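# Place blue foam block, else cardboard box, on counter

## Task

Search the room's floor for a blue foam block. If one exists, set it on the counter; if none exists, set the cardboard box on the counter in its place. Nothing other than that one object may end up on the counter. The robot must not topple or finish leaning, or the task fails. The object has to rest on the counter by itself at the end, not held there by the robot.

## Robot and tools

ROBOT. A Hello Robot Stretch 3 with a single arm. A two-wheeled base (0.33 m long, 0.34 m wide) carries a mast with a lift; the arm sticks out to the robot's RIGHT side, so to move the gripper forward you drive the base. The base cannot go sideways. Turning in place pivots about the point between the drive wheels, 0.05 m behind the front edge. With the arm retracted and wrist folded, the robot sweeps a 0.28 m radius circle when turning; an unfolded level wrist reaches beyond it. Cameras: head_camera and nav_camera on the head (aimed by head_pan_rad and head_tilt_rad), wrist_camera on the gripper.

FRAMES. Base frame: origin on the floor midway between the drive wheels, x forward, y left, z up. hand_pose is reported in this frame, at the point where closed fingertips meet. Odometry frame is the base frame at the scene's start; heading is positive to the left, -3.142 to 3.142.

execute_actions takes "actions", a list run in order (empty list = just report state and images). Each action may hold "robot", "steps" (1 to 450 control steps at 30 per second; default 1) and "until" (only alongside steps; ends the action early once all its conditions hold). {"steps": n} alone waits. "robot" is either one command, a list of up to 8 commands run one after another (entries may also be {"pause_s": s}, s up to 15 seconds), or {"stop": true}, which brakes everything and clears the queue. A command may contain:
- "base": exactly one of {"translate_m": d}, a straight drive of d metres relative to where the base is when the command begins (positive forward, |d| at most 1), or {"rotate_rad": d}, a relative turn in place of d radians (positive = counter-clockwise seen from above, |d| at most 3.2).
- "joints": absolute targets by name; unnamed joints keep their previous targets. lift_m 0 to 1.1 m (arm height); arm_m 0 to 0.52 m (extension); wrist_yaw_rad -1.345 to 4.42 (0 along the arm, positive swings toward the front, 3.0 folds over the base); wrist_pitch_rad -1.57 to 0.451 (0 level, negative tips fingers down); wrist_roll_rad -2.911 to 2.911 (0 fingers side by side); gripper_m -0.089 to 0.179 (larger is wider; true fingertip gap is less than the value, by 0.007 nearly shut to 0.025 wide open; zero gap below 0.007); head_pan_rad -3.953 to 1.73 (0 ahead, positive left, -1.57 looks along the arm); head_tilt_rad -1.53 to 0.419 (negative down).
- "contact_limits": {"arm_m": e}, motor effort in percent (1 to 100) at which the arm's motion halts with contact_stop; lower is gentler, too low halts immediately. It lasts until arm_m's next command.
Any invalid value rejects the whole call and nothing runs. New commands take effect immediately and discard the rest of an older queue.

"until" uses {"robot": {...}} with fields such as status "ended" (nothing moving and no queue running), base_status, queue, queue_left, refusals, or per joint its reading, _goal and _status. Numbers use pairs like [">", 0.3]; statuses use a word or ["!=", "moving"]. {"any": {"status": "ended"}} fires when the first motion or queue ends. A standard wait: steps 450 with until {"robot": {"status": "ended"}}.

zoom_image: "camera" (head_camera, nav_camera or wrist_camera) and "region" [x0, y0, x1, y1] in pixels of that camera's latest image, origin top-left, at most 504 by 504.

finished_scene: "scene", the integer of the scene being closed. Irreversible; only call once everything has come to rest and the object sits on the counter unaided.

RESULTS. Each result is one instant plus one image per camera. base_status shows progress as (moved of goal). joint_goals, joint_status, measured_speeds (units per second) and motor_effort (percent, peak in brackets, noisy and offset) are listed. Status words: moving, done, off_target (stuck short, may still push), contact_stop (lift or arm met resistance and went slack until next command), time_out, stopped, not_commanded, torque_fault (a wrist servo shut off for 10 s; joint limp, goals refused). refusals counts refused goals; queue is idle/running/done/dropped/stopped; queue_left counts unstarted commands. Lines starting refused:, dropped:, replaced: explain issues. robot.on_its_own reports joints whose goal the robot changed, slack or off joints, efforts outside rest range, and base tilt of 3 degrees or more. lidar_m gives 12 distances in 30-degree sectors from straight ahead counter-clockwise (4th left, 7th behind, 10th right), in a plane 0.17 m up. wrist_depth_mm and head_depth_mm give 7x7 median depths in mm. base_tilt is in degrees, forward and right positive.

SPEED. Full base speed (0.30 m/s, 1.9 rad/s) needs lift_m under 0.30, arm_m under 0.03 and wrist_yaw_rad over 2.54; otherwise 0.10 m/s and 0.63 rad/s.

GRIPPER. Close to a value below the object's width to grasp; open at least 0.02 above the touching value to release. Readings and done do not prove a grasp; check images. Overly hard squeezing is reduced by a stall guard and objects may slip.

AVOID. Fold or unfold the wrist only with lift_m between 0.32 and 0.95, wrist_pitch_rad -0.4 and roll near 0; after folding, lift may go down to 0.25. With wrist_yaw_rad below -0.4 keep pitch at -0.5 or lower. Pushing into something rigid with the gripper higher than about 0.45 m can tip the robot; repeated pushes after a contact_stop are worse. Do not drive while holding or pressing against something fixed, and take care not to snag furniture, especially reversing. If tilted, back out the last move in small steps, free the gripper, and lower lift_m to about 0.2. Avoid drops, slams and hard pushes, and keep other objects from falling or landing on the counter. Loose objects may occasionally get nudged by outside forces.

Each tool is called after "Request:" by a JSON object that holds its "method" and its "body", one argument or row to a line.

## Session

Request:
{"method": "execute_actions", "body": {
  "actions": [
    {"robot":{"joints":{"head_tilt_rad":-0.7,"wrist_pitch_rad":-0.4}},"steps":450,"until":{"robot":{"status":"ended"}}}
  ]
}}

Scene clock: 0.93 s.
robot.base_odometry: x=+0.000 y=+0.000 heading=+0.000 (m, m, rad; robot's odometry frame)
robot.turned_by_wheels: +0.000 (rad since the last result)
robot.turned_by_imu: +0.000 (rad since the last result)
robot.base_tilt: forward=-2.0 right=-1.4 (deg)
robot.lidar_m: 1.48 1.76 1.79 2.07 3.19 1.30 1.49 2.00 1.99 1.88 1.21 1.61
robot.head_depth_mm: 1513 1015 1906 1958 1634 1393 1210 / 1655 1094 1966 1950 1638 1386 1206 / 1850 2011 2328 1950 1670 1393 1203 / 2030 2252 2467 2017 1658 1389 1214 / 1919 2122 2347 2021 1659 1391 1207 / 1772 1958 2136 2031 1658 1382 1208 / 1644 1806 1987 2036 1648 1398 1212
robot.base_status: not_commanded
robot.joint_positions: lift_m=+0.444 arm_m=-0.001 wrist_yaw_rad=+2.829 wrist_pitch_rad=-0.413 wrist_roll_rad=-0.007 gripper_m=+0.037 head_pan_rad=+0.004 head_tilt_rad=-0.691
robot.joint_goals: lift_m=+0.444 arm_m=-0.001 wrist_yaw_rad=+2.829 wrist_pitch_rad=-0.400 wrist_roll_rad=-0.007 gripper_m=+0.037 head_pan_rad=+0.004 head_tilt_rad=-0.700
robot.joint_status: lift_m=not_commanded arm_m=not_commanded wrist_yaw_rad=not_commanded wrist_pitch_rad=done wrist_roll_rad=not_commanded gripper_m=not_commanded head_pan_rad=not_commanded head_tilt_rad=done
robot.measured_speeds: translate_m=+0.000 rotate_rad=+0.000 lift_m=+0.000 arm_m=+0.000 wrist_yaw_rad=+0.000 wrist_pitch_rad=+0.000 wrist_roll_rad=+0.000 head_pan_rad=+0.000 head_tilt_rad=+0.000
robot: refusals=0 queue=done queue_left=0
robot.motor_effort: left_wheel=-1(1) right_wheel=+0(1) lift_m=+35(35) arm_m=+0(0) wrist_yaw_rad=-1(0) wrist_pitch_rad=+4(4) wrist_roll_rad=+0(0) gripper_m=+1(1) head_pan_rad=+0(0) head_tilt_rad=-6(45) (%)
robot.hand_pose: x=+0.0480 y=+0.0702 z=+0.4580 quat_wxyz=(+0.251, +0.704, +0.037, +0.664) (m; robot's base frame)
robot.wrist_depth_mm: - - - - - - - / - - - - - - - / - - - - - - - / - 900 959 955 962 - - / 725 773 786 785 790 797 839 / 635 - 630 663 645 690 691 / 560 - 578 583 589 597 603
pictures: head_camera (sideways: a quarter turn clockwise sets it upright), nav_camera (sideways: a quarter turn counterclockwise sets it upright), wrist_camera
Images, in order (width x height): head_camera 896x504, nav_camera 672x504, wrist_camera 644x364.

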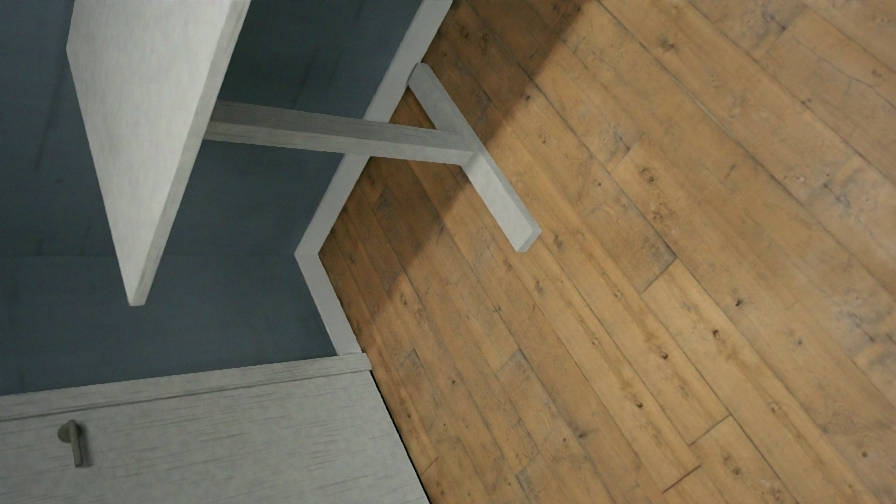

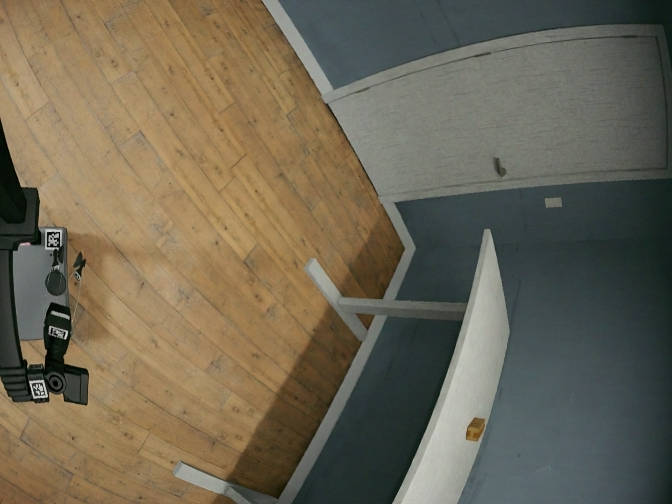

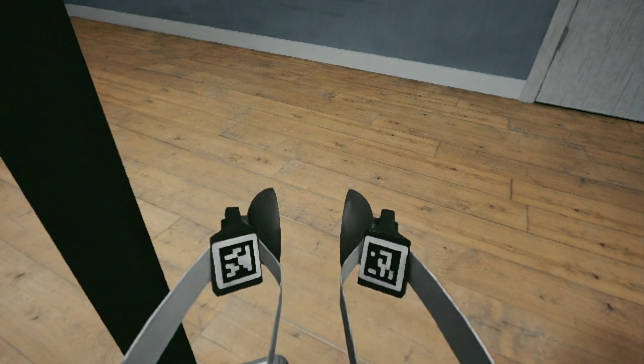

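Request:
{"method": "execute_actions", "body": {
  "actions": [
    {"robot":{"joints":{"head_pan_rad":-1.9,"wrist_yaw_rad":3.0}},"steps":450,"until":{"robot":{"status":"ended"}}}
  ]
}}

Request:
{"method": "execute_actions", "body": {
  "actions": [
    {"robot":{"joints":{"head_pan_rad":-3.6,"lift_m":0.27}},"steps":450,"until":{"robot":{"status":"ended"}}}
  ]
}}

Scene clock: 2.63 s.
robot.base_odometry: x=+0.000 y=+0.000 heading=+0.000 (m, m, rad; robot's odometry frame)
robot.turned_by_wheels: +0.000 (rad since the last result)
robot.turned_by_imu: +0.000 (rad since the last result)
robot.base_tilt: forward=-1.9 right=-1.4 (deg)
robot.lidar_m: 1.48 1.77 1.78 2.06 3.18 1.30 1.49 2.00 2.00 1.87 1.21 1.61
robot.head_depth_mm: 1725 1903 2091 2030 1662 1386 1206 / 1800 1996 2211 2015 1646 1401 1205 / 1907 2096 2352 1994 1657 1399 1207 / 1978 2218 2437 2018 1646 1401 1206 / 2092 2335 2552 2027 1651 1398 1208 / 2128 2387 2442 2026 1649 1403 1209 / 1951 2085 2253 2033 1665 1405 1204
robot.base_status: not_commanded
robot.joint_positions: lift_m=+0.444 arm_m=-0.001 wrist_yaw_rad=+2.997 wrist_pitch_rad=-0.413 wrist_roll_rad=-0.007 gripper_m=+0.037 head_pan_rad=-1.893 head_tilt_rad=-0.691
robot.joint_goals: lift_m=+0.444 arm_m=-0.001 wrist_yaw_rad=+3.000 wrist_pitch_rad=-0.400 wrist_roll_rad=-0.007 gripper_m=+0.037 head_pan_rad=-1.900 head_tilt_rad=-0.700
robot.joint_status: lift_m=not_commanded arm_m=not_commanded wrist_yaw_rad=done wrist_pitch_rad=done wrist_roll_rad=not_commanded gripper_m=not_commanded head_pan_rad=done head_tilt_rad=done
robot.measured_speeds: translate_m=+0.000 rotate_rad=+0.000 lift_m=+0.000 arm_m=+0.000 wrist_yaw_rad=+0.000 wrist_pitch_rad=+0.000 wrist_roll_rad=+0.000 head_pan_rad=+0.000 head_tilt_rad=+0.000
robot: refusals=0 queue=done queue_left=0
robot.motor_effort: left_wheel=-1(1) right_wheel=+1(0) lift_m=+36(35) arm_m=+0(1) wrist_yaw_rad=+3(7) wrist_pitch_rad=+4(4) wrist_roll_rad=+0(0) gripper_m=+0(0) head_pan_rad=-3(38) head_tilt_rad=-5(5) (%)
robot.hand_pose: x=+0.0112 y=+0.0788 z=+0.4580 quat_wxyz=(+0.195, +0.698, +0.096, +0.682) (m; robot's base frame)
robot.wrist_depth_mm: - - - - - - - / - - - - - - - / - - - - - - - / 911 910 - 966 959 - - / 745 740 - 776 784 810 811 / 655 645 644 672 668 684 702 / 556 567 580 575 590 596 602
pictures: head_camera (sideways: a quarter turn clockwise sets it upright), nav_camera (sideways: a quarter turn counterclockwise sets it upright), wrist_camera
Images, in order (width x height): head_camera 896x504, nav_camera 672x504, wrist_camera 644x364.

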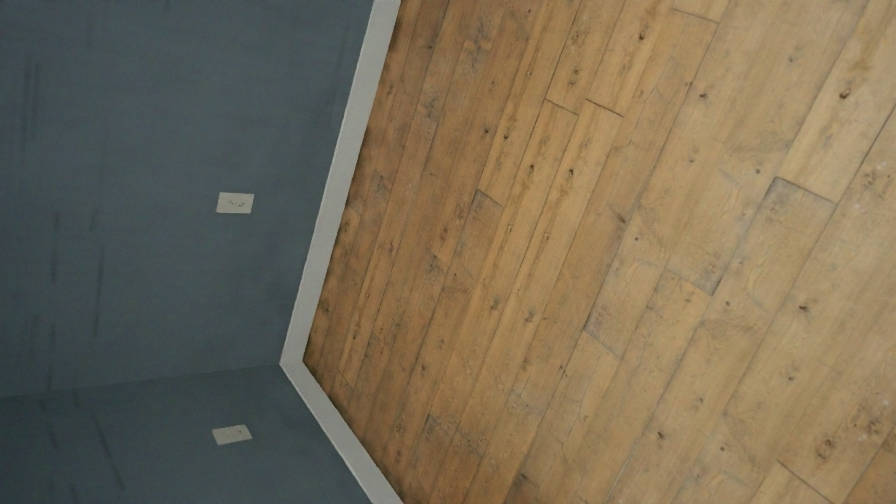

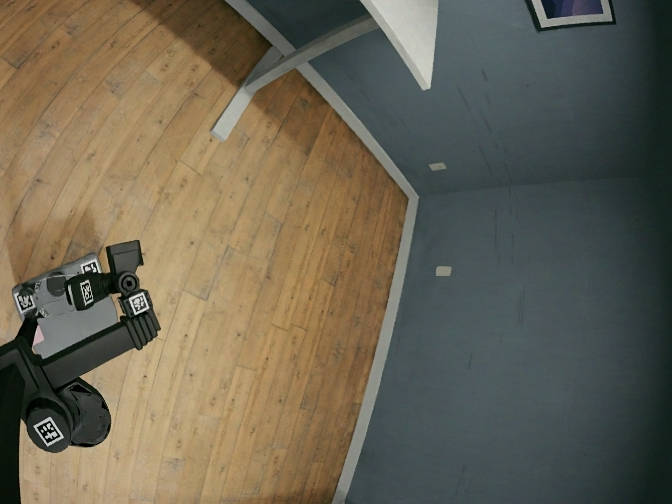

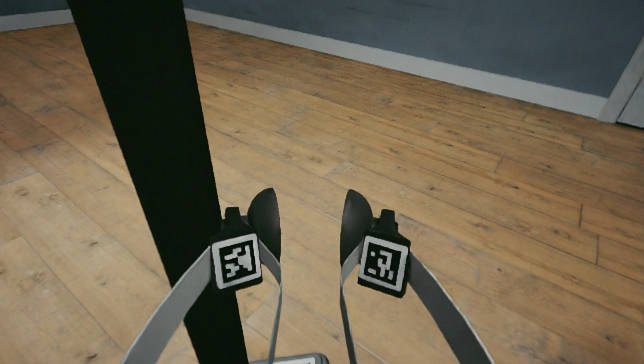

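Scene clock: 4.93 s.
robot.base_odometry: x=+0.000 y=+0.000 heading=+0.000 (m, m, rad; robot's odometry frame)
robot.turned_by_wheels: +0.000 (rad since the last result)
robot.turned_by_imu: +0.000 (rad since the last result)
robot.base_tilt: forward=-2.0 right=-1.4 (deg)
robot.lidar_m: 1.48 1.76 1.78 2.06 3.18 1.31 1.49 2.00 2.00 1.87 1.21 1.61
robot.head_depth_mm: 2617 2830 2514 2016 1656 1386 1225 / 2601 1263 1403 1692 1656 1390 1211 / 2716 1294 1444 1667 1643 1394 1210 / 2657 1346 1524 1761 1656 1388 1204 / 1838 1398 1598 1839 1646 1390 1213 / 1832 1450 1685 1897 1659 1394 1211 / 1830 1538 1764 1948 1657 1400 1212
robot.base_status: not_commanded
robot.joint_positions: lift_m=+0.270 arm_m=-0.001 wrist_yaw_rad=+2.997 wrist_pitch_rad=-0.415 wrist_roll_rad=-0.007 gripper_m=+0.037 head_pan_rad=-3.593 head_tilt_rad=-0.692
robot.joint_goals: lift_m=+0.270 arm_m=-0.001 wrist_yaw_rad=+3.000 wrist_pitch_rad=-0.400 wrist_roll_rad=-0.007 gripper_m=+0.037 head_pan_rad=-3.600 head_tilt_rad=-0.700
robot.joint_status: lift_m=done arm_m=not_commanded wrist_yaw_rad=done wrist_pitch_rad=done wrist_roll_rad=not_commanded gripper_m=not_commanded head_pan_rad=done head_tilt_rad=done
robot.measured_speeds: translate_m=+0.000 rotate_rad=+0.000 lift_m=+0.000 arm_m=+0.000 wrist_yaw_rad=+0.000 wrist_pitch_rad=+0.000 wrist_roll_rad=+0.000 head_pan_rad=+0.000 head_tilt_rad=+0.000
robot: refusals=0 queue=done queue_left=0
robot.motor_effort: left_wheel=+0(0) right_wheel=+1(1) lift_m=+20(28) arm_m=-1(1) wrist_yaw_rad=+2(2) wrist_pitch_rad=+5(5) wrist_roll_rad=+0(0) gripper_m=+0(0) head_pan_rad=-3(37) head_tilt_rad=-5(5) (%)
robot.hand_pose: x=+0.0111 y=+0.0786 z=+0.2839 quat_wxyz=(+0.195, +0.698, +0.096, +0.682) (m; robot's base frame)
robot.wrist_depth_mm: - - - - - - - / - - - - - - - / 783 - 820 845 869 892 904 / 634 640 667 662 689 681 693 / 529 530 - 549 564 567 577 / 452 - - - 459 481 493 / - - - - 411 417 418
pictures: head_camera (sideways: a quarter turn clockwise sets it upright), nav_camera (sideways: a quarter turn counterclockwise sets it upright), wrist_camera
Images, in order (width x height): head_camera 896x504, nav_camera 672x504, wrist_camera 644x364.

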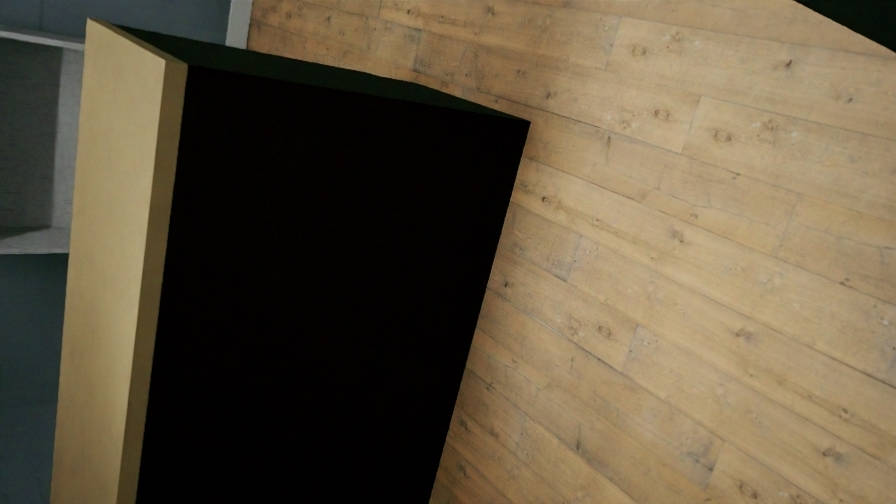

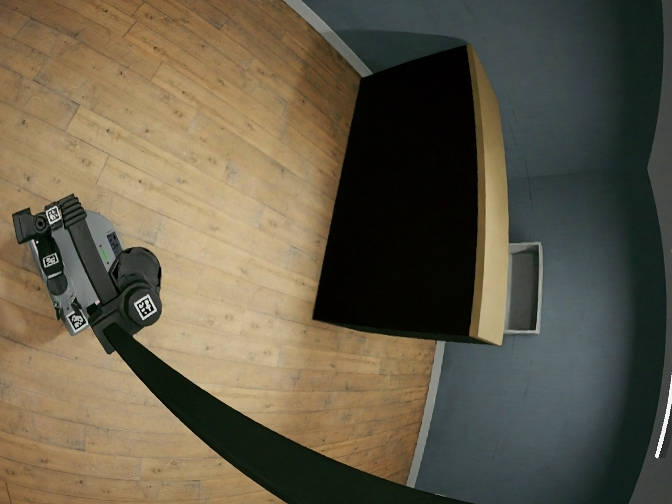

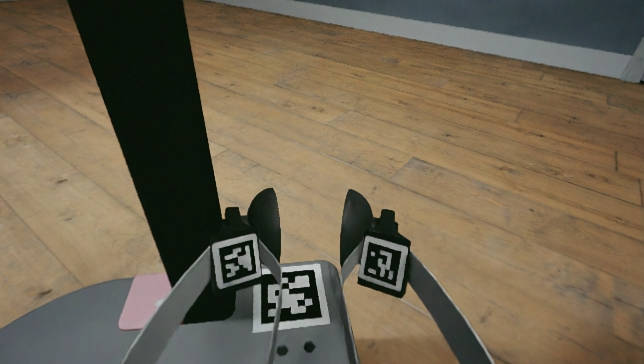

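Request:
{"method": "execute_actions", "body": {
  "actions": [
    {"robot":[{"joints":{"head_pan_rad":0.3},"base":{"rotate_rad":2.02}},{"base":{"translate_m":1.0}}],"steps":450,"until":{"robot":{"status":"ended"}}},
    {"robot":{"joints":{"head_pan_rad":1.3},"base":{"translate_m":0.95}},"steps":450,"until":{"robot":{"status":"ended"}}}
  ]
}}

Scene clock: 17.60 s.
robot.base_odometry: x=-0.847 y=+1.757 heading=+2.020 (m, m, rad; robot's odometry frame)
robot.turned_by_wheels: +2.020 (rad since the last result)
robot.turned_by_imu: +2.014 (rad since the last result)
robot.base_tilt: forward=-2.0 right=-1.4 (deg)
robot.lidar_m: 1.34 1.33 1.42 2.04 0.81 0.89 3.17 2.59 1.36 1.13 1.12 1.25
robot.head_depth_mm: 1260 1399 1648 1851 1640 1396 1205 / 1551 1704 1597 1826 1641 1393 1207 / 1760 1890 2118 1966 1660 1391 1210 / 1837 2003 2238 2024 1644 1400 1214 / 2449 2773 2598 2008 1657 1397 1213 / 2464 2708 2633 2011 1662 1393 1210 / 2322 2606 2636 2022 1648 1366 1210
robot.base_status: done (translate_m +0.9500 of +0.9500)
robot.joint_positions: lift_m=+0.270 arm_m=-0.001 wrist_yaw_rad=+2.998 wrist_pitch_rad=-0.415 wrist_roll_rad=-0.007 gripper_m=+0.037 head_pan_rad=+1.293 head_tilt_rad=-0.693
robot.joint_goals: lift_m=+0.270 arm_m=-0.001 wrist_yaw_rad=+3.000 wrist_pitch_rad=-0.400 wrist_roll_rad=-0.007 gripper_m=+0.037 head_pan_rad=+1.300 head_tilt_rad=-0.700
robot.joint_status: lift_m=done arm_m=not_commanded wrist_yaw_rad=done wrist_pitch_rad=done wrist_roll_rad=not_commanded gripper_m=not_commanded head_pan_rad=done head_tilt_rad=done
robot.measured_speeds: translate_m=+0.000 rotate_rad=+0.000 lift_m=+0.000 arm_m=+0.000 wrist_yaw_rad=+0.000 wrist_pitch_rad=+0.000 wrist_roll_rad=+0.000 head_pan_rad=+0.000 head_tilt_rad=+0.000
robot: refusals=0 queue=done queue_left=0
robot.motor_effort: left_wheel=-4(13) right_wheel=+3(10) lift_m=+20(21) arm_m=+0(0) wrist_yaw_rad=+1(2) wrist_pitch_rad=+5(5) wrist_roll_rad=+0(0) gripper_m=+0(1) head_pan_rad=+4(37) head_tilt_rad=-5(5) (%)
robot.hand_pose: x=+0.0109 y=+0.0786 z=+0.2839 quat_wxyz=(+0.195, +0.698, +0.097, +0.682) (m; robot's base frame)
robot.wrist_depth_mm: 605 - - - - - - / 659 - - - - - - / 700 - 830 849 872 888 882 / 629 633 668 665 685 699 696 / 528 526 - 542 564 562 571 / 458 - - - 459 475 494 / - - - - 413 417 424
pictures: head_camera (sideways: a quarter turn clockwise sets it upright), nav_camera (sideways: a quarter turn counterclockwise sets it upright), wrist_camera
Images, in order (width x height): head_camera 896x504, nav_camera 672x504, wrist_camera 644x364.

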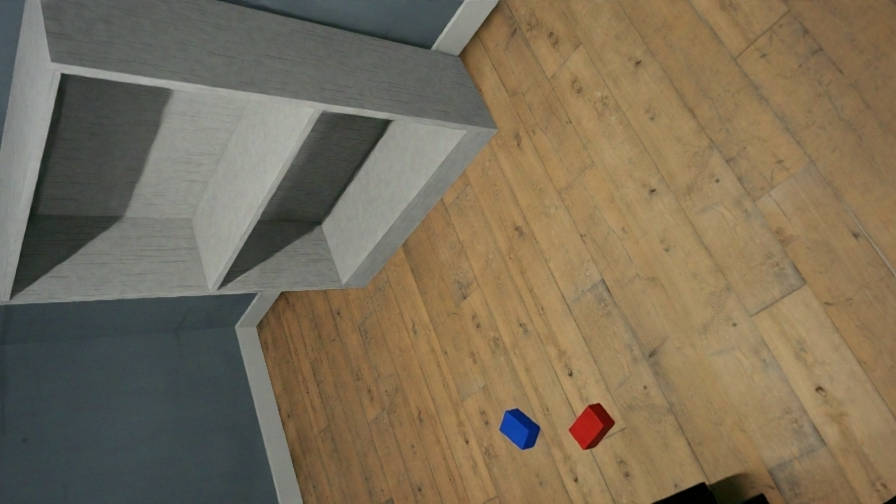

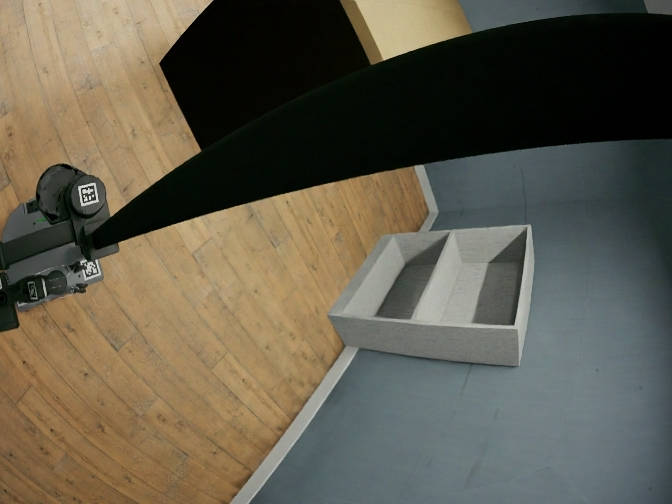

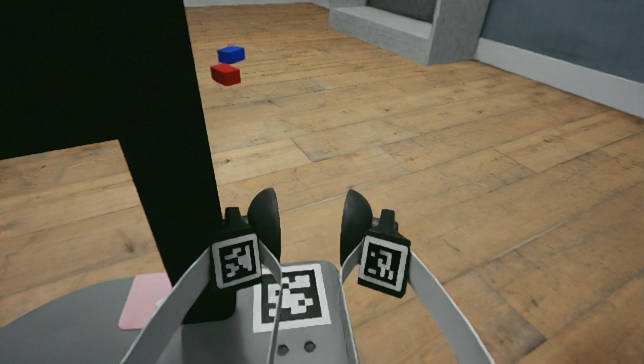

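Request:
{"method": "execute_actions", "body": {
  "actions": [
    {"robot":[{"joints":{"head_pan_rad":-2.7,"head_tilt_rad":-1.1},"base":{"rotate_rad":-1.71}},{"base":{"translate_m":-1.0}}],"steps":450,"until":{"robot":{"status":"ended"}}}
  ]
}}

Scene clock: 25.37 s.
robot.base_odometry: x=-1.799 y=+1.452 heading=+0.310 (m, m, rad; robot's odometry frame)
robot.turned_by_wheels: -1.710 (rad since the last result)
robot.turned_by_imu: -1.705 (rad since the last result)
robot.base_tilt: forward=-2.0 right=-1.4 (deg)
robot.lidar_m: 2.07 2.01 1.19 0.90 0.58 0.88 1.03 1.40 0.57 0.43 0.42 2.74
robot.head_depth_mm: 1781 1783 1586 1441 1301 1230 - / 1804 1775 1582 1434 1303 - - / 1808 1777 1599 1429 1321 - - / 1809 1794 1595 1437 1312 - 1076 / 1812 1776 1619 1448 1296 1230 1107 / 1739 1773 1589 1454 1322 1206 1105 / 1231 1241 1230 1234 1281 1223 1121
robot.base_status: done (translate_m -1.0000 of -1.0000)
robot.joint_positions: lift_m=+0.270 arm_m=-0.001 wrist_yaw_rad=+2.998 wrist_pitch_rad=-0.415 wrist_roll_rad=-0.007 gripper_m=+0.037 head_pan_rad=-2.693 head_tilt_rad=-1.087
robot.joint_goals: lift_m=+0.270 arm_m=-0.001 wrist_yaw_rad=+3.000 wrist_pitch_rad=-0.400 wrist_roll_rad=-0.007 gripper_m=+0.037 head_pan_rad=-2.700 head_tilt_rad=-1.100
robot.joint_status: lift_m=done arm_m=not_commanded wrist_yaw_rad=done wrist_pitch_rad=done wrist_roll_rad=not_commanded gripper_m=not_commanded head_pan_rad=done head_tilt_rad=done
robot.measured_speeds: translate_m=+0.000 rotate_rad=+0.000 lift_m=+0.000 arm_m=+0.000 wrist_yaw_rad=+0.000 wrist_pitch_rad=+0.000 wrist_roll_rad=+0.000 head_pan_rad=+0.000 head_tilt_rad=+0.000
robot: refusals=0 queue=done queue_left=0
robot.motor_effort: left_wheel=+3(15) right_wheel=-1(6) lift_m=+20(20) arm_m=-1(0) wrist_yaw_rad=+1(1) wrist_pitch_rad=+5(5) wrist_roll_rad=+0(0) gripper_m=+1(0) head_pan_rad=-2(38) head_tilt_rad=-7(34) (%)
robot.hand_pose: x=+0.0109 y=+0.0786 z=+0.2839 quat_wxyz=(+0.195, +0.698, +0.097, +0.682) (m; robot's base frame)
robot.wrist_depth_mm: 641 - 835 - - - - / 674 - 936 - - - - / 605 - 820 848 837 872 894 / 525 625 666 689 678 672 703 / 525 531 - 547 557 550 564 / 453 - - - 462 482 490 / - - - - 410 423 421
pictures: head_camera (sideways: a quarter turn clockwise sets it upright), nav_camera (sideways: a quarter turn counterclockwise sets it upright), wrist_camera
Images, in order (width x height): head_camera 896x504, nav_camera 672x504, wrist_camera 644x364.

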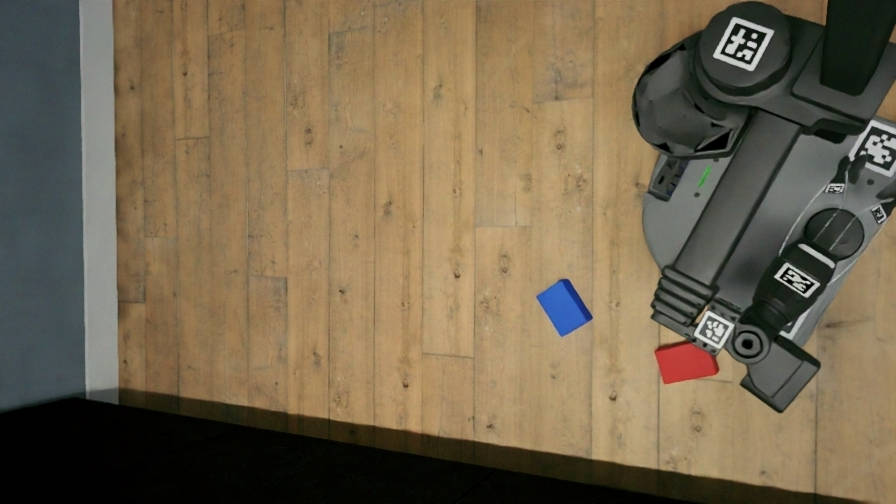

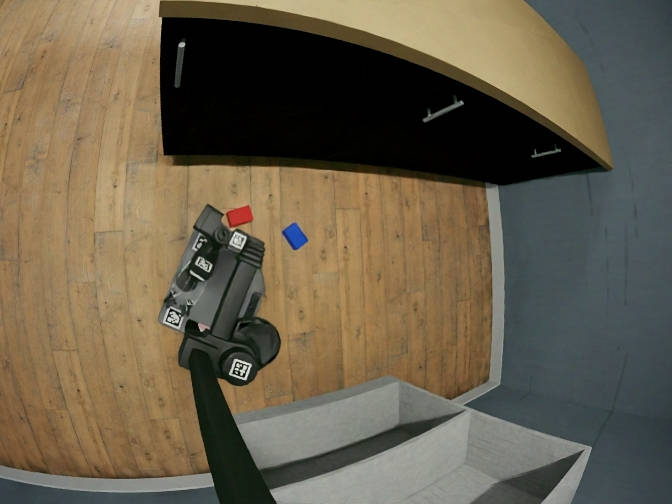

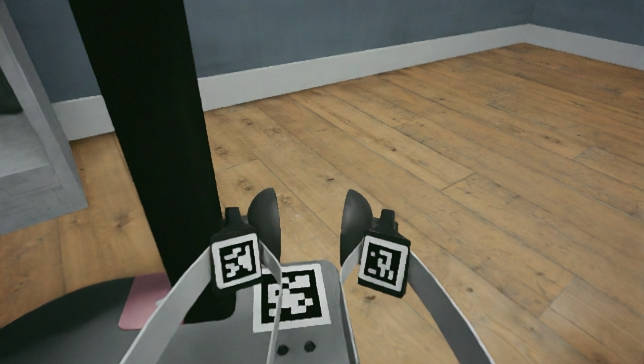

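Request:
{"method": "execute_actions", "body": {
  "actions": [
    {"robot":[{"base":{"translate_m":0.18}},{"base":{"rotate_rad":-1.15},"joints":{"head_pan_rad":-1.57,"lift_m":0.36}},{"joints":{"wrist_yaw_rad":0,"gripper_m":0.15,"arm_m":0.2}},{"joints":{"wrist_pitch_rad":-1.57,"arm_m":0.42}},{"joints":{"wrist_yaw_rad":-0.93,"lift_m":0.29}}],"steps":450,"until":{"robot":{"status":"ended"}}}
  ]
}}

Scene clock: 37.83 s.
robot.base_odometry: x=-1.627 y=+1.507 heading=-0.840 (m, m, rad; robot's odometry frame)
robot.turned_by_wheels: -1.150 (rad since the last result)
robot.turned_by_imu: -1.147 (rad since the last result)
robot.base_tilt: forward=-1.9 right=-1.4 (deg)
robot.lidar_m: 0.35 2.78 1.96 1.85 1.44 1.01 0.96 0.70 1.21 1.65 0.51 0.36
robot.head_depth_mm: 1932 1781 1576 1436 1293 1192 1122 / 1933 1763 1587 1435 1306 1207 - / 1923 1798 1621 1413 1309 1224 - / 1904 1774 1584 1424 1308 1215 1111 / 1937 1801 1595 1445 1312 1208 1113 / 1641 1700 1559 1432 1326 1217 1116 / 1084 1073 1047 1032 1011 1001 1116
robot.base_status: done (rotate_rad -1.1499 of -1.1500)
robot.joint_positions: lift_m=+0.291 arm_m=+0.420 wrist_yaw_rad=-0.927 wrist_pitch_rad=-1.563 wrist_roll_rad=-0.007 gripper_m=+0.150 head_pan_rad=-1.577 head_tilt_rad=-1.088
robot.joint_goals: lift_m=+0.290 arm_m=+0.420 wrist_yaw_rad=-0.930 wrist_pitch_rad=-1.570 wrist_roll_rad=-0.007 gripper_m=+0.150 head_pan_rad=-1.570 head_tilt_rad=-1.100
robot.joint_status: lift_m=done arm_m=done wrist_yaw_rad=done wrist_pitch_rad=done wrist_roll_rad=not_commanded gripper_m=done head_pan_rad=done head_tilt_rad=done
robot.measured_speeds: translate_m=+0.000 rotate_rad=+0.000 lift_m=+0.000 arm_m=+0.000 wrist_yaw_rad=+0.000 wrist_pitch_rad=+0.000 wrist_roll_rad=+0.000 head_pan_rad=+0.000 head_tilt_rad=+0.000
robot: refusals=0 queue=done queue_left=0
robot.motor_effort: left_wheel=+3(14) right_wheel=-1(6) lift_m=+20(53) arm_m=+5(5) wrist_yaw_rad=-3(0) wrist_pitch_rad=-2(6) wrist_roll_rad=+0(0) gripper_m=+0(95) head_pan_rad=+2(35) head_tilt_rad=-7(7) (%)
robot.hand_pose: x=-0.0039 y=-0.5512 z=+0.1728 quat_wxyz=(+0.229, +0.224, -0.670, -0.669) (m; robot's base frame)
robot.wrist_depth_mm: 293 296 301 301 305 309 309 / 300 304 305 311 315 321 322 / 310 316 318 320 325 329 330 / 317 321 326 332 334 339 345 / 329 330 296 342 348 348 353 / 337 348 348 353 359 - 362 / 357 357 361 368 369 381 383
pictures: head_camera (sideways: a quarter turn clockwise sets it upright), nav_camera (sideways: a quarter turn counterclockwise sets it upright), wrist_camera
Images, in order (width x height): head_camera 896x504, nav_camera 672x504, wrist_camera 644x364.

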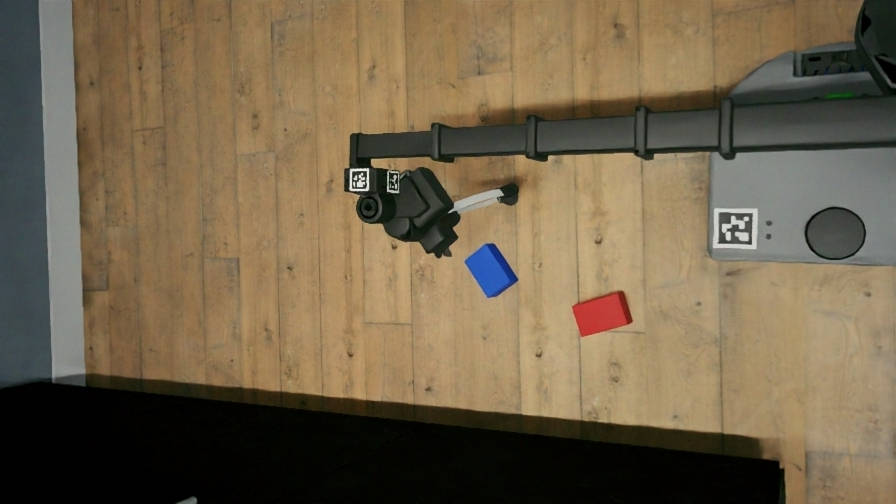

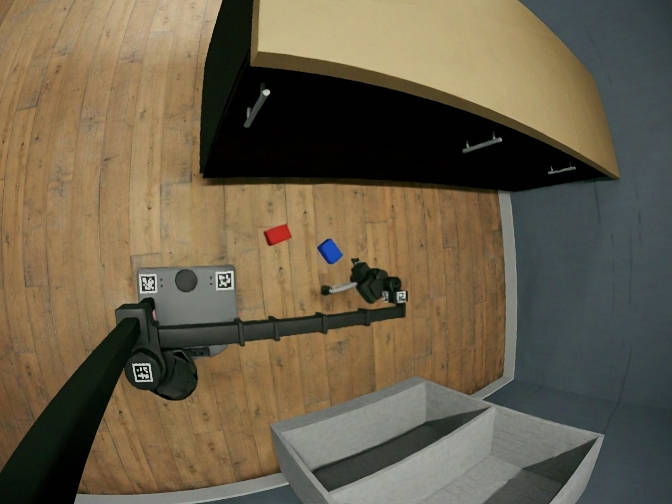

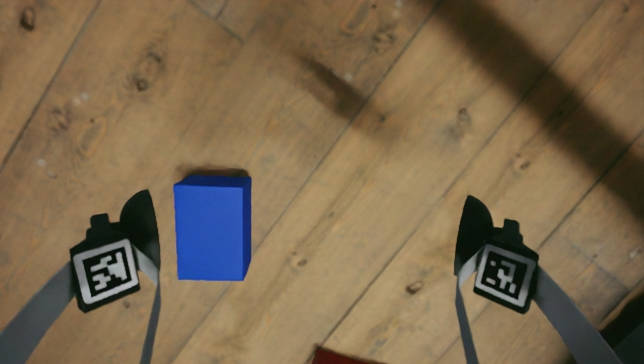

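Request:
{"method": "execute_actions", "body": {
  "actions": [
    {"robot":[{"base":{"translate_m":0.10},"joints":{"arm_m":0.45,"lift_m":0.25}},{"joints":{"lift_m":0.19}}],"steps":450,"until":{"robot":{"status":"ended"}}}
  ]
}}

Scene clock: 41.63 s.
robot.base_odometry: x=-1.561 y=+1.432 heading=-0.840 (m, m, rad; robot's odometry frame)
robot.turned_by_wheels: +0.000 (rad since the last result)
robot.turned_by_imu: -0.001 (rad since the last result)
robot.base_tilt: forward=-1.9 right=-1.4 (deg)
robot.lidar_m: 0.25 2.79 1.96 1.86 1.59 1.12 1.06 0.79 1.26 1.16 0.36 0.25
robot.head_depth_mm: 1939 1760 1590 1438 1307 1200 1122 / 1924 1777 1581 1425 1308 1213 - / 1913 1769 1586 1404 1306 1229 - / 1928 1790 1587 1425 1325 1220 1115 / 1913 1795 1600 1446 1315 1206 1123 / 1160 1127 1094 1067 1038 1015 1106 / 764 750 737 721 712 700 1109
robot.base_status: done (translate_m +0.1000 of +0.1000)
robot.joint_positions: lift_m=+0.190 arm_m=+0.450 wrist_yaw_rad=-0.927 wrist_pitch_rad=-1.563 wrist_roll_rad=-0.007 gripper_m=+0.150 head_pan_rad=-1.577 head_tilt_rad=-1.088
robot.joint_goals: lift_m=+0.190 arm_m=+0.450 wrist_yaw_rad=-0.930 wrist_pitch_rad=-1.570 wrist_roll_rad=-0.007 gripper_m=+0.150 head_pan_rad=-1.570 head_tilt_rad=-1.100
robot.joint_status: lift_m=done arm_m=done wrist_yaw_rad=done wrist_pitch_rad=done wrist_roll_rad=not_commanded gripper_m=done head_pan_rad=done head_tilt_rad=done
robot.measured_speeds: translate_m=+0.000 rotate_rad=+0.000 lift_m=+0.000 arm_m=+0.000 wrist_yaw_rad=+0.000 wrist_pitch_rad=+0.000 wrist_roll_rad=+0.000 head_pan_rad=+0.000 head_tilt_rad=+0.000
robot: refusals=0 queue=done queue_left=0
robot.motor_effort: left_wheel=+2(9) right_wheel=-2(3) lift_m=+20(19) arm_m=+5(5) wrist_yaw_rad=-2(3) wrist_pitch_rad=-2(2) wrist_roll_rad=+0(0) gripper_m=+0(1) head_pan_rad=+3(4) head_tilt_rad=-7(7) (%)
robot.hand_pose: x=-0.0039 y=-0.5812 z=+0.0728 quat_wxyz=(+0.228, +0.224, -0.671, -0.669) (m; robot's base frame)
robot.wrist_depth_mm: 205 207 208 209 214 215 219 / 211 213 215 217 219 223 224 / 217 220 221 183 229 229 233 / 224 226 227 186 234 236 240 / 230 234 236 192 242 245 249 / - 245 245 247 250 - 258 / 248 250 253 256 261 263 269
pictures: head_camera (sideways: a quarter turn clockwise sets it upright), nav_camera (sideways: a quarter turn counterclockwise sets it upright), wrist_camera
Images, in order (width x height): head_camera 896x504, nav_camera 672x504, wrist_camera 644x364.

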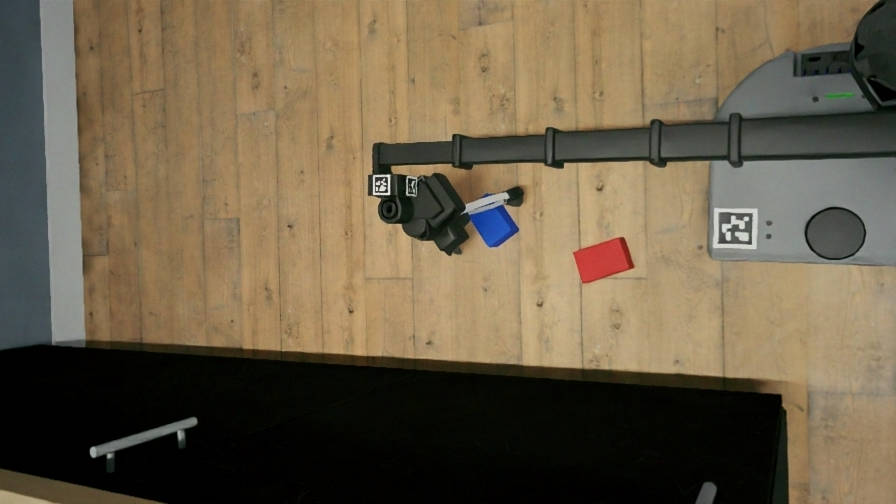

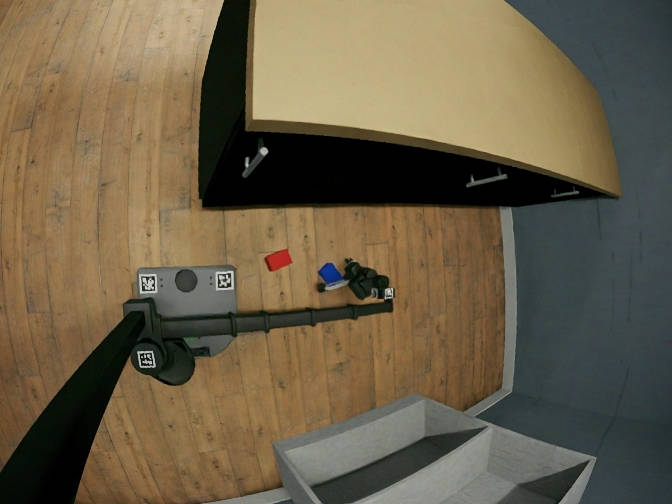

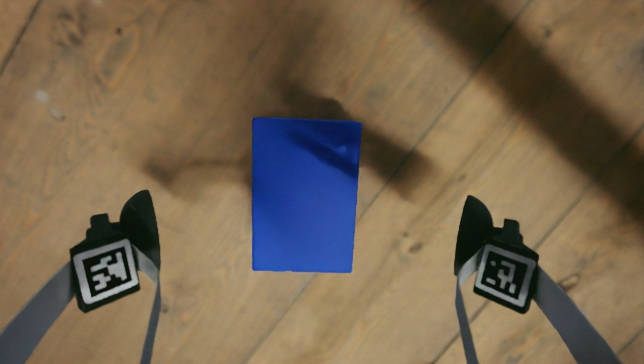

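Request:
{"method": "execute_actions", "body": {
  "actions": [
    {"robot":[{"joints":{"lift_m":0.147}},{"joints":{"gripper_m":0.025}},{"joints":{"lift_m":1.1,"arm_m":0.5,"head_tilt_rad":-0.5,"wrist_yaw_rad":0}}],"steps":450,"until":{"robot":{"status":"ended"}}}
  ]
}}

Scene clock: 54.03 s.
robot.base_odometry: x=-1.561 y=+1.432 heading=-0.840 (m, m, rad; robot's odometry frame)
robot.turned_by_wheels: +0.000 (rad since the last result)
robot.turned_by_imu: -0.002 (rad since the last result)
robot.base_tilt: forward=-2.0 right=-1.4 (deg)
robot.lidar_m: 0.25 2.78 1.96 1.86 1.58 1.11 1.06 0.79 1.26 1.16 0.36 0.25
robot.head_depth_mm: - 1779 1954 2173 1996 1591 1345 / 1597 1794 1989 2151 1988 1609 1324 / 1597 - 1982 679 1977 1609 1332 / 1629 1770 1949 2110 1986 1605 1335 / 1642 1779 1918 2120 1942 1590 1330 / 1622 1728 1344 1206 1214 1200 1240 / 1634 1749 1189 837 785 781 777
robot.base_status: done (translate_m +0.1000 of +0.1000)
robot.joint_positions: lift_m=+1.099 arm_m=+0.500 wrist_yaw_rad=-0.003 wrist_pitch_rad=-1.563 wrist_roll_rad=-0.007 gripper_m=+0.026 head_pan_rad=-1.577 head_tilt_rad=-0.508
robot.joint_goals: lift_m=+1.100 arm_m=+0.500 wrist_yaw_rad=+0.000 wrist_pitch_rad=-1.570 wrist_roll_rad=-0.007 gripper_m=+0.025 head_pan_rad=-1.570 head_tilt_rad=-0.500
robot.joint_status: lift_m=done arm_m=done wrist_yaw_rad=done wrist_pitch_rad=done wrist_roll_rad=not_commanded gripper_m=done head_pan_rad=done head_tilt_rad=done
robot.measured_speeds: translate_m=+0.000 rotate_rad=+0.000 lift_m=+0.000 arm_m=+0.000 wrist_yaw_rad=+0.000 wrist_pitch_rad=+0.000 wrist_roll_rad=+0.000 head_pan_rad=+0.000 head_tilt_rad=+0.000
robot: refusals=0 queue=done queue_left=0
robot.motor_effort: left_wheel=+3(2) right_wheel=-1(2) lift_m=+50(51) arm_m=+4(5) wrist_yaw_rad=+2(3) wrist_pitch_rad=-2(2) wrist_roll_rad=+0(0) gripper_m=-18(100) head_pan_rad=+4(3) head_tilt_rad=+5(41) (%)
robot.hand_pose: x=-0.0216 y=-0.6225 z=+0.9818 quat_wxyz=(+0.503, +0.499, -0.501, -0.497) (m; robot's base frame)
robot.wrist_depth_mm: 387 562 - - - - 958 / 364 558 - - - - - / 374 557 891 137 - - - / 374 561 796 139 - - - / 367 553 143 144 - - - / 379 505 150 149 - - 860 / 377 609 - - - - -
pictures: head_camera (sideways: a quarter turn clockwise sets it upright), nav_camera (sideways: a quarter turn counterclockwise sets it upright), wrist_camera
Images, in order (width x height): head_camera 896x504, nav_camera 672x504, wrist_camera 644x364.

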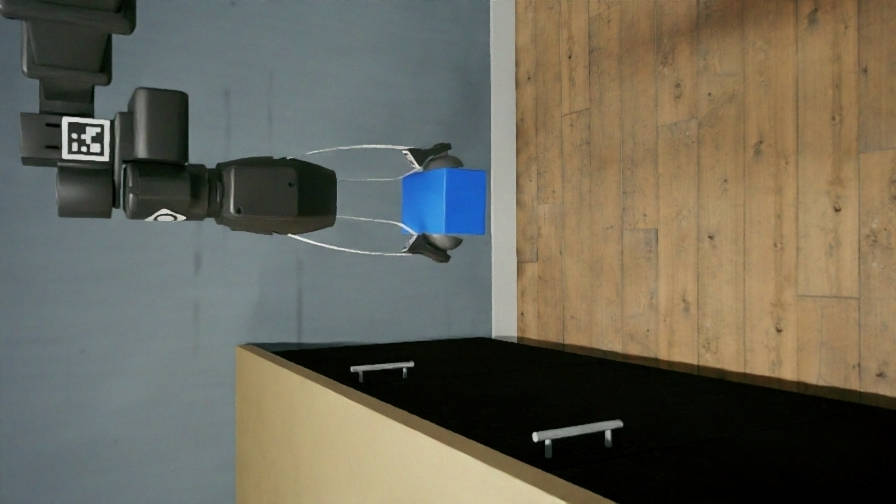

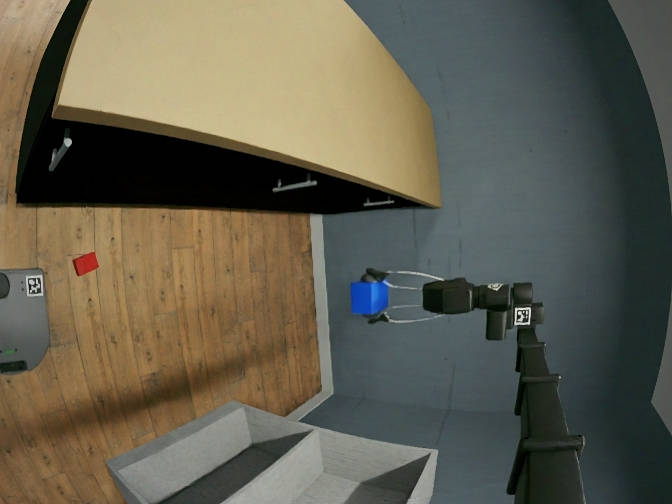

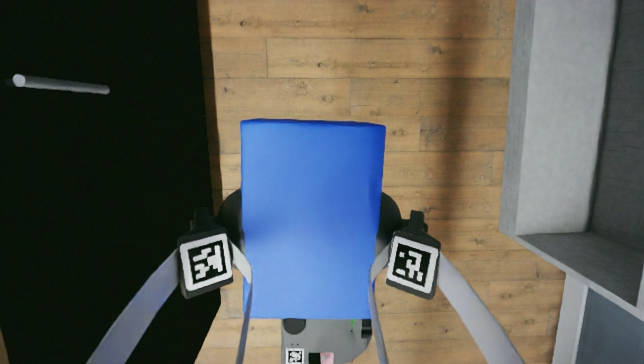

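Request:
{"method": "execute_actions", "body": {
  "actions": [
    {"robot":[{"joints":{"wrist_pitch_rad":-0.8,"head_tilt_rad":-0.6}},{"base":{"rotate_rad":0.8}}],"steps":450,"until":{"robot":{"status":"ended"}}}
  ]
}}

Scene clock: 57.77 s.
robot.base_odometry: x=-1.561 y=+1.432 heading=-0.040 (m, m, rad; robot's odometry frame)
robot.turned_by_wheels: +0.800 (rad since the last result)
robot.turned_by_imu: +0.798 (rad since the last result)
robot.base_tilt: forward=-2.0 right=-1.4 (deg)
robot.lidar_m: 2.20 1.86 1.86 1.25 1.06 0.79 1.15 1.92 0.51 0.28 0.25 3.43
robot.head_depth_mm: 1835 1530 949 686 709 956 1242 / 1940 2073 948 688 555 707 954 / - 2190 857 688 539 563 707 / 2340 2641 898 688 539 454 563 / 2570 2878 946 690 540 442 458 / 2869 3266 953 688 540 444 385 / 3246 3723 3126 687 538 444 385
robot.base_status: done (rotate_rad +0.7999 of +0.8000)
robot.joint_positions: lift_m=+1.099 arm_m=+0.500 wrist_yaw_rad=-0.002 wrist_pitch_rad=-0.820 wrist_roll_rad=-0.007 gripper_m=+0.026 head_pan_rad=-1.577 head_tilt_rad=-0.593
robot.joint_goals: lift_m=+1.100 arm_m=+0.500 wrist_yaw_rad=+0.000 wrist_pitch_rad=-0.800 wrist_roll_rad=-0.007 gripper_m=+0.025 head_pan_rad=-1.570 head_tilt_rad=-0.600
robot.joint_status: lift_m=done arm_m=done wrist_yaw_rad=done wrist_pitch_rad=done wrist_roll_rad=not_commanded gripper_m=done head_pan_rad=done head_tilt_rad=done
robot.measured_speeds: translate_m=+0.000 rotate_rad=+0.000 lift_m=+0.000 arm_m=+0.000 wrist_yaw_rad=+0.000 wrist_pitch_rad=+0.000 wrist_roll_rad=+0.000 head_pan_rad=+0.000 head_tilt_rad=+0.000
robot: refusals=0 queue=done queue_left=0
robot.motor_effort: left_wheel=-4(10) right_wheel=+3(8) lift_m=+50(50) arm_m=+4(4) wrist_yaw_rad=+2(3) wrist_pitch_rad=+7(6) wrist_roll_rad=+0(0) gripper_m=-18(19) head_pan_rad=+3(3) head_tilt_rad=-4(16) (%)
robot.hand_pose: x=-0.0219 y=-0.8019 z=+1.0344 quat_wxyz=(+0.651, +0.282, -0.646, -0.282) (m; robot's base frame)
robot.wrist_depth_mm: - - - 441 452 462 477 / - - 388 394 402 408 419 / - 340 335 136 358 368 371 / 307 310 302 139 318 333 334 / 282 283 143 144 301 299 305 / 260 263 150 149 269 279 281 / 244 245 247 246 253 257 260
pictures: head_camera (sideways: a quarter turn clockwise sets it upright), nav_camera (sideways: a quarter turn counterclockwise sets it upright), wrist_camera
Images, in order (width x height): head_camera 896x504, nav_camera 672x504, wrist_camera 644x364.

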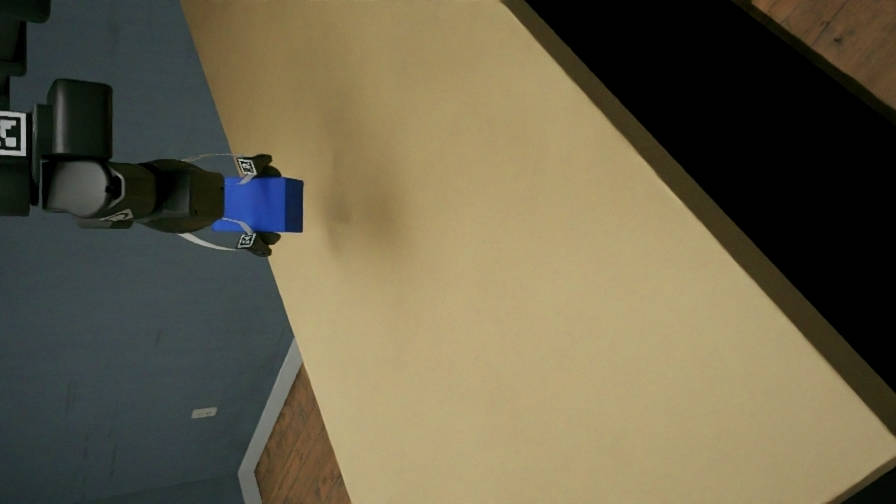

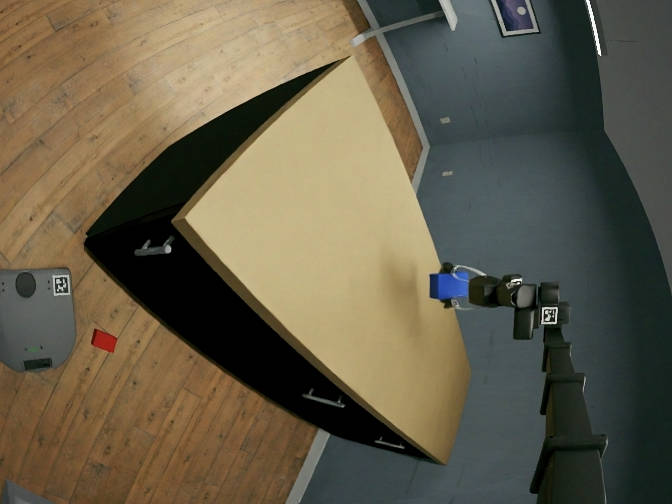

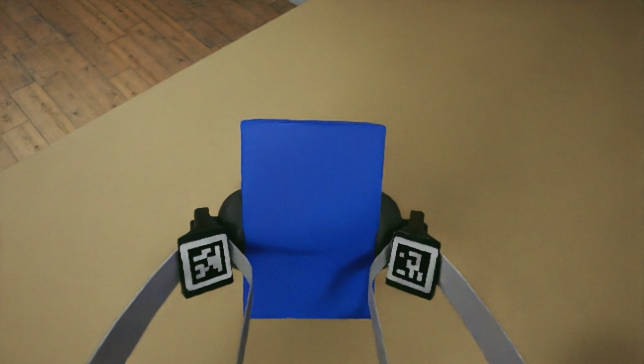

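Drop is 0.688·sin(0.63) ≈ 0.405, so the counter is about 0.91–0.92 m high. The gripper can pitch down.

Request:
{"method": "execute_actions", "body": {
  "actions": [
    {"robot":[{"joints":{"wrist_pitch_rad":-1.57}},{"joints":{"lift_m":1.08}}],"steps":450,"until":{"robot":{"status":"ended"}}}
  ]
}}

Scene clock: 59.93 s.
robot.base_odometry: x=-1.561 y=+1.432 heading=-0.040 (m, m, rad; robot's odometry frame)
robot.turned_by_wheels: +0.000 (rad since the last result)
robot.turned_by_imu: +0.000 (rad since the last result)
robot.base_tilt: forward=-2.0 right=-1.4 (deg)
robot.lidar_m: 2.20 1.87 1.86 1.25 1.06 0.79 1.15 1.92 0.52 0.28 0.25 3.44
robot.head_depth_mm: 1886 1530 947 687 708 960 1245 / - 2084 945 687 555 706 959 / - - 897 640 539 564 706 / 2360 2635 948 660 539 455 564 / 2593 2899 947 686 538 443 459 / 2874 3218 949 689 539 443 384 / 3252 3675 3176 688 539 443 385
robot.base_status: done (rotate_rad +0.7999 of +0.8000)
robot.joint_positions: lift_m=+1.080 arm_m=+0.500 wrist_yaw_rad=-0.002 wrist_pitch_rad=-1.562 wrist_roll_rad=-0.007 gripper_m=+0.026 head_pan_rad=-1.577 head_tilt_rad=-0.593
robot.joint_goals: lift_m=+1.080 arm_m=+0.500 wrist_yaw_rad=+0.000 wrist_pitch_rad=-1.570 wrist_roll_rad=-0.007 gripper_m=+0.025 head_pan_rad=-1.570 head_tilt_rad=-0.600
robot.joint_status: lift_m=done arm_m=done wrist_yaw_rad=done wrist_pitch_rad=done wrist_roll_rad=not_commanded gripper_m=done head_pan_rad=done head_tilt_rad=done
robot.measured_speeds: translate_m=+0.000 rotate_rad=+0.000 lift_m=+0.000 arm_m=+0.000 wrist_yaw_rad=+0.000 wrist_pitch_rad=+0.000 wrist_roll_rad=+0.000 head_pan_rad=+0.000 head_tilt_rad=+0.000
robot: refusals=0 queue=done queue_left=0
robot.motor_effort: left_wheel=-3(3) right_wheel=+2(2) lift_m=+21(51) arm_m=+3(4) wrist_yaw_rad=+2(2) wrist_pitch_rad=-2(7) wrist_roll_rad=+0(0) gripper_m=-17(17) head_pan_rad=+3(2) head_tilt_rad=-4(5) (%)
robot.hand_pose: x=-0.0216 y=-0.6227 z=+0.9628 quat_wxyz=(+0.503, +0.499, -0.500, -0.497) (m; robot's base frame)
robot.wrist_depth_mm: 188 188 191 192 193 196 199 / 193 195 197 198 199 202 205 / 198 199 200 137 206 209 211 / 205 206 206 139 214 216 217 / 212 213 143 144 219 224 226 / 217 218 150 148 229 230 - / 226 230 231 235 237 240 -
pictures: head_camera (sideways: a quarter turn clockwise sets it upright), nav_camera (sideways: a quarter turn counterclockwise sets it upright), wrist_camera
Images, in order (width x height): head_camera 896x504, nav_camera 672x504, wrist_camera 644x364.

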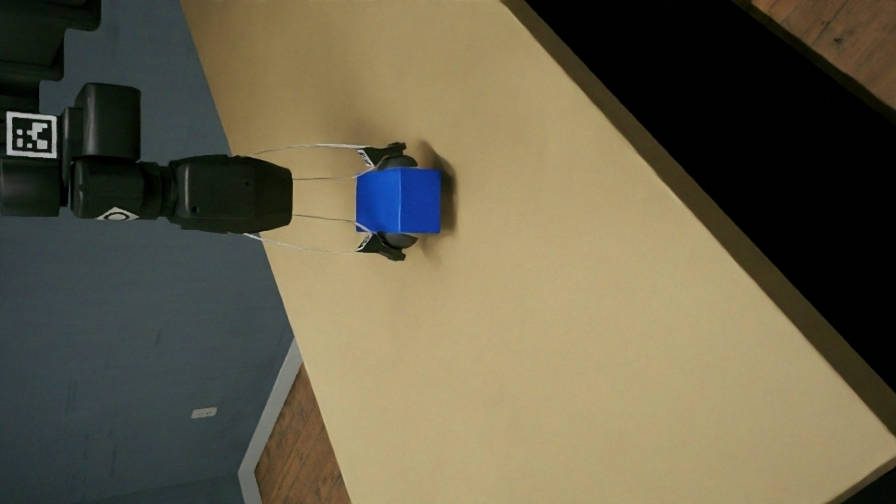

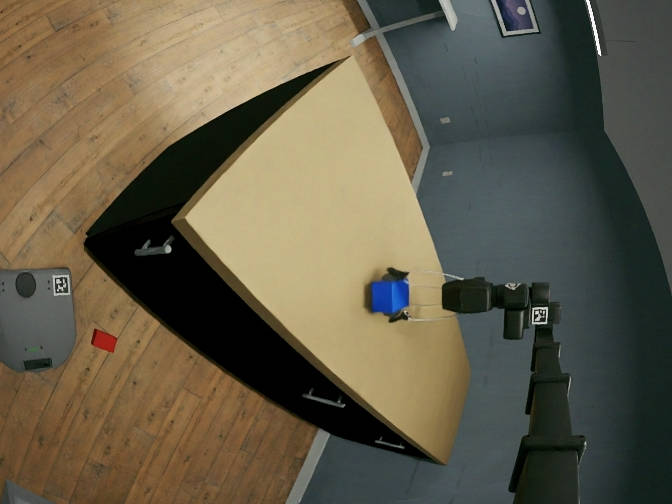

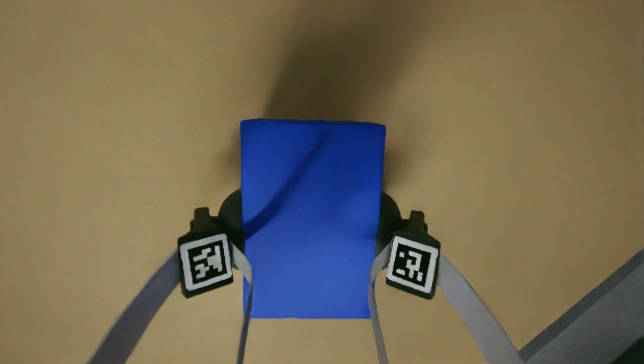

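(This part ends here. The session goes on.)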